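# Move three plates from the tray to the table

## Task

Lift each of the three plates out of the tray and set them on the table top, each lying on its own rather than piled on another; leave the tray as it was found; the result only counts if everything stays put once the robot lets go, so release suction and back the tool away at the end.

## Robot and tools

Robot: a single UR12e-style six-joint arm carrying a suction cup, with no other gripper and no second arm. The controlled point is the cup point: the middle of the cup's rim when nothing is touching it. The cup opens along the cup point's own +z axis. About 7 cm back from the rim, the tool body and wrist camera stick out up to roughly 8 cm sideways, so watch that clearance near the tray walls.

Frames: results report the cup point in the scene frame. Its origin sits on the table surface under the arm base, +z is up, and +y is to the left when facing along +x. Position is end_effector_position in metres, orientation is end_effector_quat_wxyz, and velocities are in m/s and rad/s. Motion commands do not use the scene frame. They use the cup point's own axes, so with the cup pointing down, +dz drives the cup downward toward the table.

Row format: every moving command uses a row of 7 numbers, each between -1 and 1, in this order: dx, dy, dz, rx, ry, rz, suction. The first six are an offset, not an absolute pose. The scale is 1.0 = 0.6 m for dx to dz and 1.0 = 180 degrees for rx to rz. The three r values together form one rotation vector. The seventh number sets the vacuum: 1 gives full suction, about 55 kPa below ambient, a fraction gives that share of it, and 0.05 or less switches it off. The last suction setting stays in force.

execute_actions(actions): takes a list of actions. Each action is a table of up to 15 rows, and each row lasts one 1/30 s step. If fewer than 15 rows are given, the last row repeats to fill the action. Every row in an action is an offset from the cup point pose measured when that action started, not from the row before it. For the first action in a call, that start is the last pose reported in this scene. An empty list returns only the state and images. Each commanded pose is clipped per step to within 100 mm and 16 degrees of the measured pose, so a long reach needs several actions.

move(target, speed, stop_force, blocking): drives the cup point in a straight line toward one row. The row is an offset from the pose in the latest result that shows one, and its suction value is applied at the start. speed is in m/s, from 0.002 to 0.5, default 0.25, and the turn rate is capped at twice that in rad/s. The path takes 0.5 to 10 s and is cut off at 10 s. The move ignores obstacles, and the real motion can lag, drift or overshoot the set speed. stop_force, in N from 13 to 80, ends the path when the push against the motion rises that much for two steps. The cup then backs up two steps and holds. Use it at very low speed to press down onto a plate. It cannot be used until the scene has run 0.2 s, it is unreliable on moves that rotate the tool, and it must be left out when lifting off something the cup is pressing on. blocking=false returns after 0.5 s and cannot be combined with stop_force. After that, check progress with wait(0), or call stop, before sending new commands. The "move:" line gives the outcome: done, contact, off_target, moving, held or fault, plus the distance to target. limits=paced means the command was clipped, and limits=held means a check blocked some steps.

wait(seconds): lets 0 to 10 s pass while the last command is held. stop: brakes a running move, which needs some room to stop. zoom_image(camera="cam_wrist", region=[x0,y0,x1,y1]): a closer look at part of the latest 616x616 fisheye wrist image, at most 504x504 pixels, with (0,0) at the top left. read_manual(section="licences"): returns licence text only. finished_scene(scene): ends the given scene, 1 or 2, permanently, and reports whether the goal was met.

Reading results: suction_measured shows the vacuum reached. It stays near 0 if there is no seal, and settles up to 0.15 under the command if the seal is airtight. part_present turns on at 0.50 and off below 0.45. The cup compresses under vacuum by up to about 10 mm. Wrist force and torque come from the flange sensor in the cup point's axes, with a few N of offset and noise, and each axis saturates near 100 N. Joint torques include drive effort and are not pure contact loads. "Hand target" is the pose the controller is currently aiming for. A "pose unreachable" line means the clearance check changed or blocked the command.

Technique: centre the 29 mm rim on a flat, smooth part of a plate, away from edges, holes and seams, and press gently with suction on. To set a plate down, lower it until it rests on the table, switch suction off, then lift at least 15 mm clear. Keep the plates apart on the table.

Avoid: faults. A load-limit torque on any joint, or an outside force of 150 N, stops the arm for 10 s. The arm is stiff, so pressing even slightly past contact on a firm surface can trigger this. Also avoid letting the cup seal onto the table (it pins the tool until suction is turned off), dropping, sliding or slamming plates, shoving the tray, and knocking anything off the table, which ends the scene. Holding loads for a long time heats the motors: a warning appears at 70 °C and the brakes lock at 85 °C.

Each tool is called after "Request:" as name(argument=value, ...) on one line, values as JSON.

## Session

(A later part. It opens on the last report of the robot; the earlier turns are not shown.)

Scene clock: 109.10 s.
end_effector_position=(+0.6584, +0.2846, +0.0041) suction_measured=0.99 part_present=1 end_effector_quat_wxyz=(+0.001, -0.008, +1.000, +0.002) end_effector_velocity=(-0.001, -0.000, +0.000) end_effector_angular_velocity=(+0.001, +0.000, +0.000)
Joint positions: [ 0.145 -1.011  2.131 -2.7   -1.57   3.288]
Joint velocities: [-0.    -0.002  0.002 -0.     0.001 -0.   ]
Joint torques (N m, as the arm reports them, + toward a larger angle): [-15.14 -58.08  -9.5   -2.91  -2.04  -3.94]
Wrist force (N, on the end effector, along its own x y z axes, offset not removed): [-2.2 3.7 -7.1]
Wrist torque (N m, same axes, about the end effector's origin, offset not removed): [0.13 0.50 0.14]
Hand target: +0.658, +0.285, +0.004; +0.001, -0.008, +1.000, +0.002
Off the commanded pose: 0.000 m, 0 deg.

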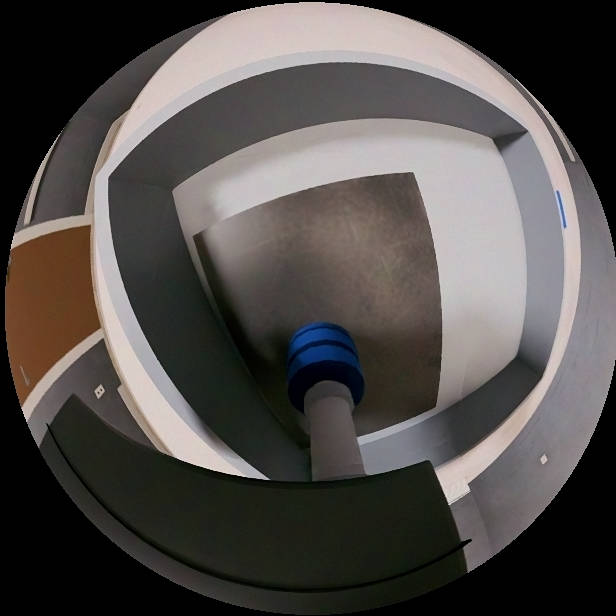

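Request:
move(target=[0,0,-0.02,0,0,0,1], speed=0.02)

Request:
move(target=[-0.02,-0.04,0,0,0,0,1], speed=0.04)

Request:
move(target=[0,0,-0.18,0,0,0,1], speed=0.06)

Scene clock: 112.90 s.
end_effector_position=(+0.6584, +0.2845, +0.0160) suction_measured=0.99 part_present=1 end_effector_quat_wxyz=(+0.001, -0.008, +1.000, +0.002) end_effector_velocity=(+0.002, +0.000, +0.003) end_effector_angular_velocity=(-0.000, -0.003, +0.000)
Joint positions: [ 0.145 -1.031  2.131 -2.679 -1.57   3.288]
Joint velocities: [ 0.    -0.003 -0.002  0.002 -0.001 -0.   ]
Joint torques (N m, as the arm reports them, + toward a larger angle): [ -2.1  -86.37 -30.68  -0.94  -1.93  -2.  ]
Wrist force (N, on the end effector, along its own x y z axes, offset not removed): [-3.1 -0.3 -2.2]
Wrist torque (N m, same axes, about the end effector's origin, offset not removed): [-0.51 0.37 -0.25]
Hand target: +0.658, +0.285, +0.016; +0.001, -0.008, +1.000, +0.002
Off the commanded pose: 0.000 m, 0 deg.
move: done

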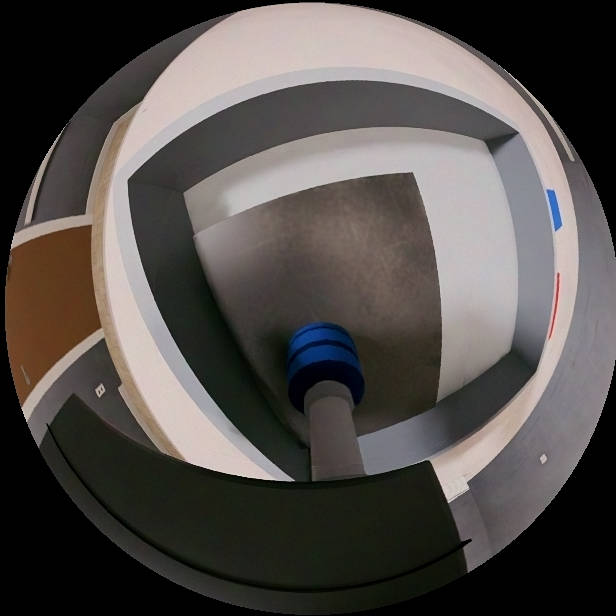

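Scene clock: 113.93 s.
end_effector_position=(+0.6707, +0.2608, +0.0159) suction_measured=0.99 part_present=1 end_effector_quat_wxyz=(+0.001, -0.008, +1.000, +0.002) end_effector_velocity=(+0.000, -0.001, -0.000) end_effector_angular_velocity=(+0.000, +0.001, -0.000)
Joint positions: [ 0.109 -1.029  2.126 -2.676 -1.57   3.251]
Joint velocities: [-0.002  0.    -0.     0.001  0.    -0.002]
Joint torques (N m, as the arm reports them, + toward a larger angle): [-15.28 -63.13 -30.3   -1.38   3.84  -3.46]
Wrist force (N, on the end effector, along its own x y z axes, offset not removed): [-5.0 -2.6 1.4]
Wrist torque (N m, same axes, about the end effector's origin, offset not removed): [-0.55 0.49 -0.15]
Hand target: +0.671, +0.261, +0.016; +0.001, -0.008, +1.000, +0.002
Off the commanded pose: 0.000 m, 0 deg.
move: done

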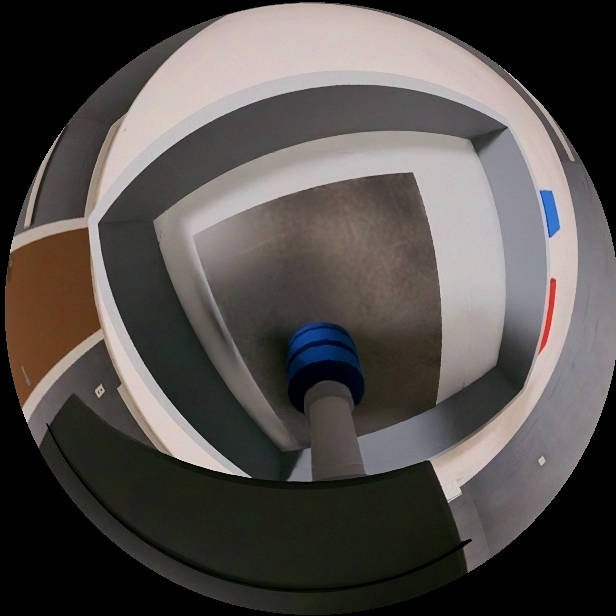

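Scene clock: 116.13 s.
end_effector_position=(+0.6706, +0.2605, +0.1238) suction_measured=1.00 part_present=1 end_effector_quat_wxyz=(+0.001, -0.008, +1.000, +0.002) end_effector_velocity=(+0.000, -0.000, +0.001) end_effector_angular_velocity=(-0.001, -0.000, -0.000)
Joint positions: [ 0.109 -1.203  2.102 -2.479 -1.57   3.252]
Joint velocities: [-0.    -0.002 -0.001  0.003 -0.001  0.   ]
Joint torques (N m, as the arm reports them, + toward a larger angle): [ 14.36 -80.08 -36.23  -1.72   3.31   4.01]
Wrist force (N, on the end effector, along its own x y z axes, offset not removed): [-0.6 -6.3 2.0]
Wrist torque (N m, same axes, about the end effector's origin, offset not removed): [-1.14 0.05 -0.21]
Hand target: +0.671, +0.261, +0.124; +0.001, -0.008, +1.000, +0.002
Off the commanded pose: 0.000 m, 0 deg.
move: done

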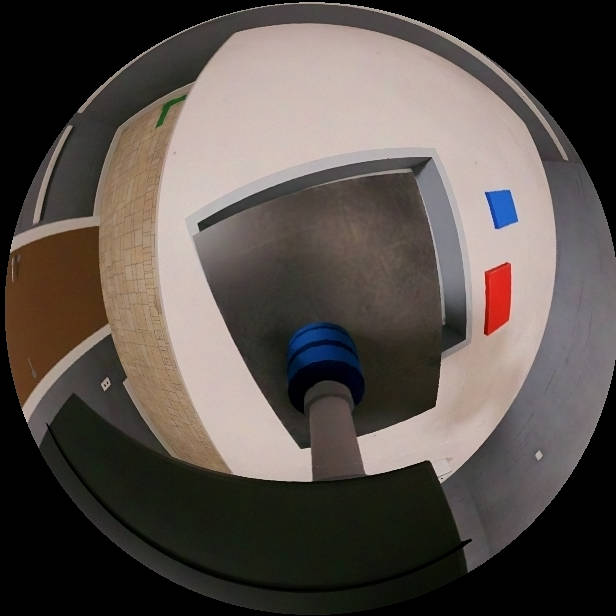

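Request:
move(target=[-0.05,-0.8,0,0,0,0,1])

Request:
move(target=[0,0,0.19,0,0,0,1], speed=0.15)

Request:
move(target=[0,0,0.03,0,0,0,1], speed=0.005, stop_force=13)

Request:
execute_actions(actions=[[[0,0,0,0,0,0,0]],[[0,0,-0.04,0,0,0,0]]])

Request:
move(target=[0.1,0,-0.3,0,0,0,0])

Scene clock: 124.63 s.
end_effector_position=(+0.7090, -0.2188, +0.1225) suction_measured=1.00 part_present=1 end_effector_quat_wxyz=(+0.002, -0.008, +1.000, +0.002) end_effector_velocity=(-0.000, -0.001, -0.001) end_effector_angular_velocity=(+0.002, +0.001, +0.000)
Joint positions: [-0.555 -1.177  2.058 -2.46  -1.566  2.587]
Joint velocities: [-0.002  0.002 -0.001  0.     0.001 -0.002]
Joint torques (N m, as the arm reports them, + toward a larger angle): [-12.4  -63.31 -38.16  -1.21   3.07  -3.85]
Wrist force (N, on the end effector, along its own x y z axes, offset not removed): [6.0 -1.4 -1.3]
Wrist torque (N m, same axes, about the end effector's origin, offset not removed): [-0.50 -0.92 -0.11]
Hand target: +0.709, -0.219, +0.122; +0.002, -0.008, +1.000, +0.002
Off the commanded pose: 0.001 m, 0 deg.
move: done

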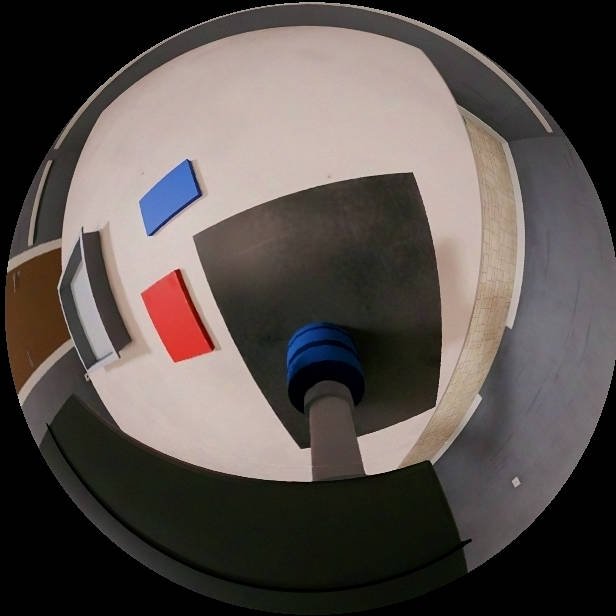

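Scene clock: 125.90 s.
end_effector_position=(+0.7091, -0.2184, +0.0087) suction_measured=0.99 part_present=1 end_effector_quat_wxyz=(+0.002, -0.008, +1.000, +0.002) end_effector_velocity=(-0.001, +0.000, -0.002) end_effector_angular_velocity=(+0.001, +0.002, -0.001)
Joint positions: [-0.554 -1.     2.082 -2.66  -1.566  2.588]
Joint velocities: [-0.     0.002  0.002 -0.002  0.     0.   ]
Joint torques (N m, as the arm reports them, + toward a larger angle): [ 16.61 -67.25 -29.94  -4.91   1.12   4.73]
Wrist force (N, on the end effector, along its own x y z axes, offset not removed): [3.5 -1.6 -2.1]
Wrist torque (N m, same axes, about the end effector's origin, offset not removed): [-0.41 -0.39 -0.01]
Hand target: +0.709, -0.218, +0.009; +0.002, -0.008, +1.000, +0.002
Off the commanded pose: 0.000 m, 0 deg.
move: done

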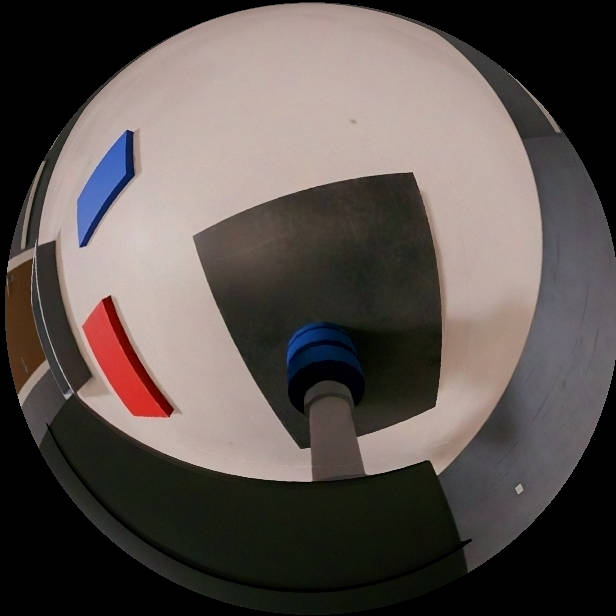

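Scene clock: 127.83 s.
end_effector_position=(+0.7092, -0.2184, +0.0009) suction_measured=1.00 part_present=1 end_effector_quat_wxyz=(+0.002, -0.008, +1.000, +0.002) end_effector_velocity=(-0.001, +0.000, +0.000) end_effector_angular_velocity=(+0.001, +0.002, +0.000)
Joint positions: [-0.554 -0.987  2.082 -2.673 -1.566  2.588]
Joint velocities: [ 0.    -0.001  0.     0.004 -0.    -0.   ]
Joint torques (N m, as the arm reports them, + toward a larger angle): [ 17.98 -72.58 -15.65   0.61   1.34   4.23]
Wrist force (N, on the end effector, along its own x y z axes, offset not removed): [13.3 -0.3 -18.3]
Wrist torque (N m, same axes, about the end effector's origin, offset not removed): [-0.43 -1.39 -0.11]
Hand target: +0.709, -0.218, +0.001; +0.002, -0.008, +1.000, +0.002
Off the commanded pose: 0.010 m, 0 deg.
move: contact

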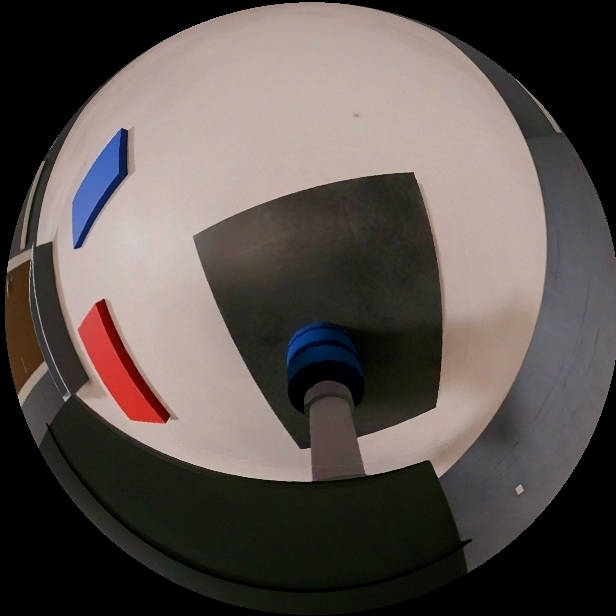

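Scene clock: 128.83 s.
end_effector_position=(+0.7091, -0.2184, +0.0247) suction_measured=0.00 part_present=0 end_effector_quat_wxyz=(+0.002, -0.008, +1.000, +0.002) end_effector_velocity=(+0.001, -0.001, +0.003) end_effector_angular_velocity=(-0.000, -0.001, +0.001)
Joint positions: [-0.554 -1.026  2.081 -2.633 -1.566  2.588]
Joint velocities: [-0.    -0.004 -0.002  0.004  0.    -0.001]
Joint torques (N m, as the arm reports them, + toward a larger angle): [-13.21 -88.37 -31.29  -1.43   1.64  -0.31]
Wrist force (N, on the end effector, along its own x y z axes, offset not removed): [1.8 -2.7 -2.2]
Wrist torque (N m, same axes, about the end effector's origin, offset not removed): [-0.67 -0.38 -0.12]
Hand target: +0.709, -0.218, +0.025; +0.002, -0.008, +1.000, +0.002
Off the commanded pose: 0.000 m, 0 deg.

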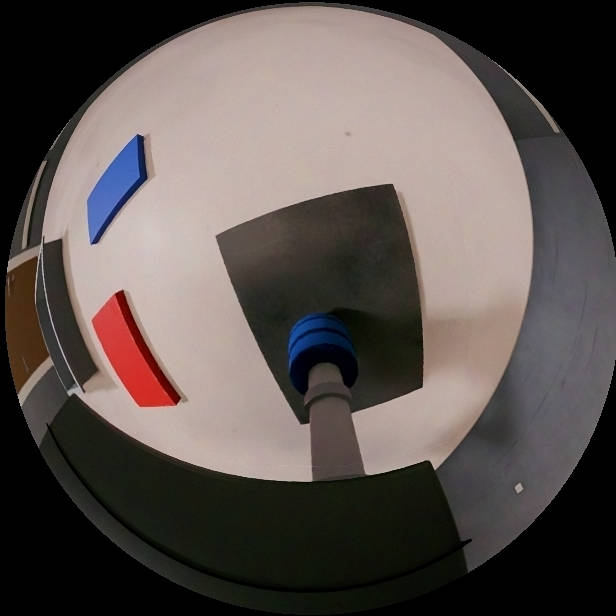

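Scene clock: 130.17 s.
end_effector_position=(+0.6489, -0.2199, +0.2044) suction_measured=0.00 part_present=0 end_effector_quat_wxyz=(+0.002, -0.008, +1.000, +0.002) end_effector_velocity=(-0.001, +0.000, +0.001) end_effector_angular_velocity=(+0.001, +0.000, +0.000)
Joint positions: [-0.603 -1.365  2.124 -2.338 -1.565  2.54 ]
Joint velocities: [-0.001 -0.002 -0.     0.003  0.001 -0.001]
Joint torques (N m, as the arm reports them, + toward a larger angle): [-12.58 -74.32 -40.03  -1.45   3.78  -3.84]
Wrist force (N, on the end effector, along its own x y z axes, offset not removed): [-4.8 -1.4 -4.7]
Wrist torque (N m, same axes, about the end effector's origin, offset not removed): [-0.46 0.56 0.17]
Hand target: +0.649, -0.220, +0.205; +0.002, -0.008, +1.000, +0.002
Off the commanded pose: 0.000 m, 0 deg.
move: done

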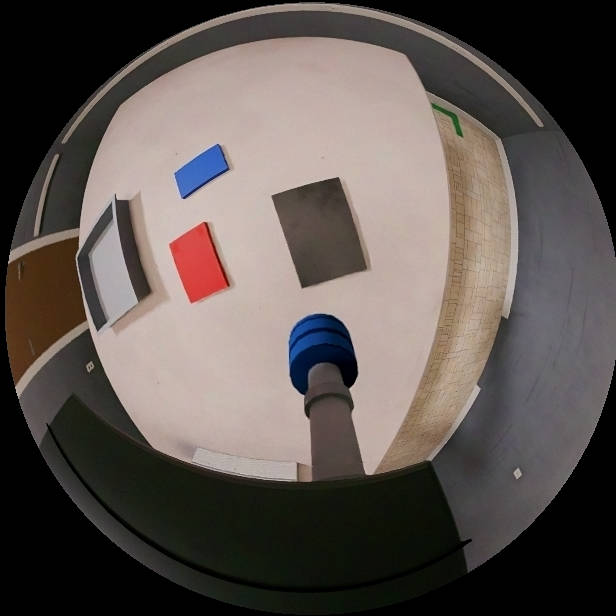

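Request:
finished_scene(scene=1)

The scene is finished: the task was done.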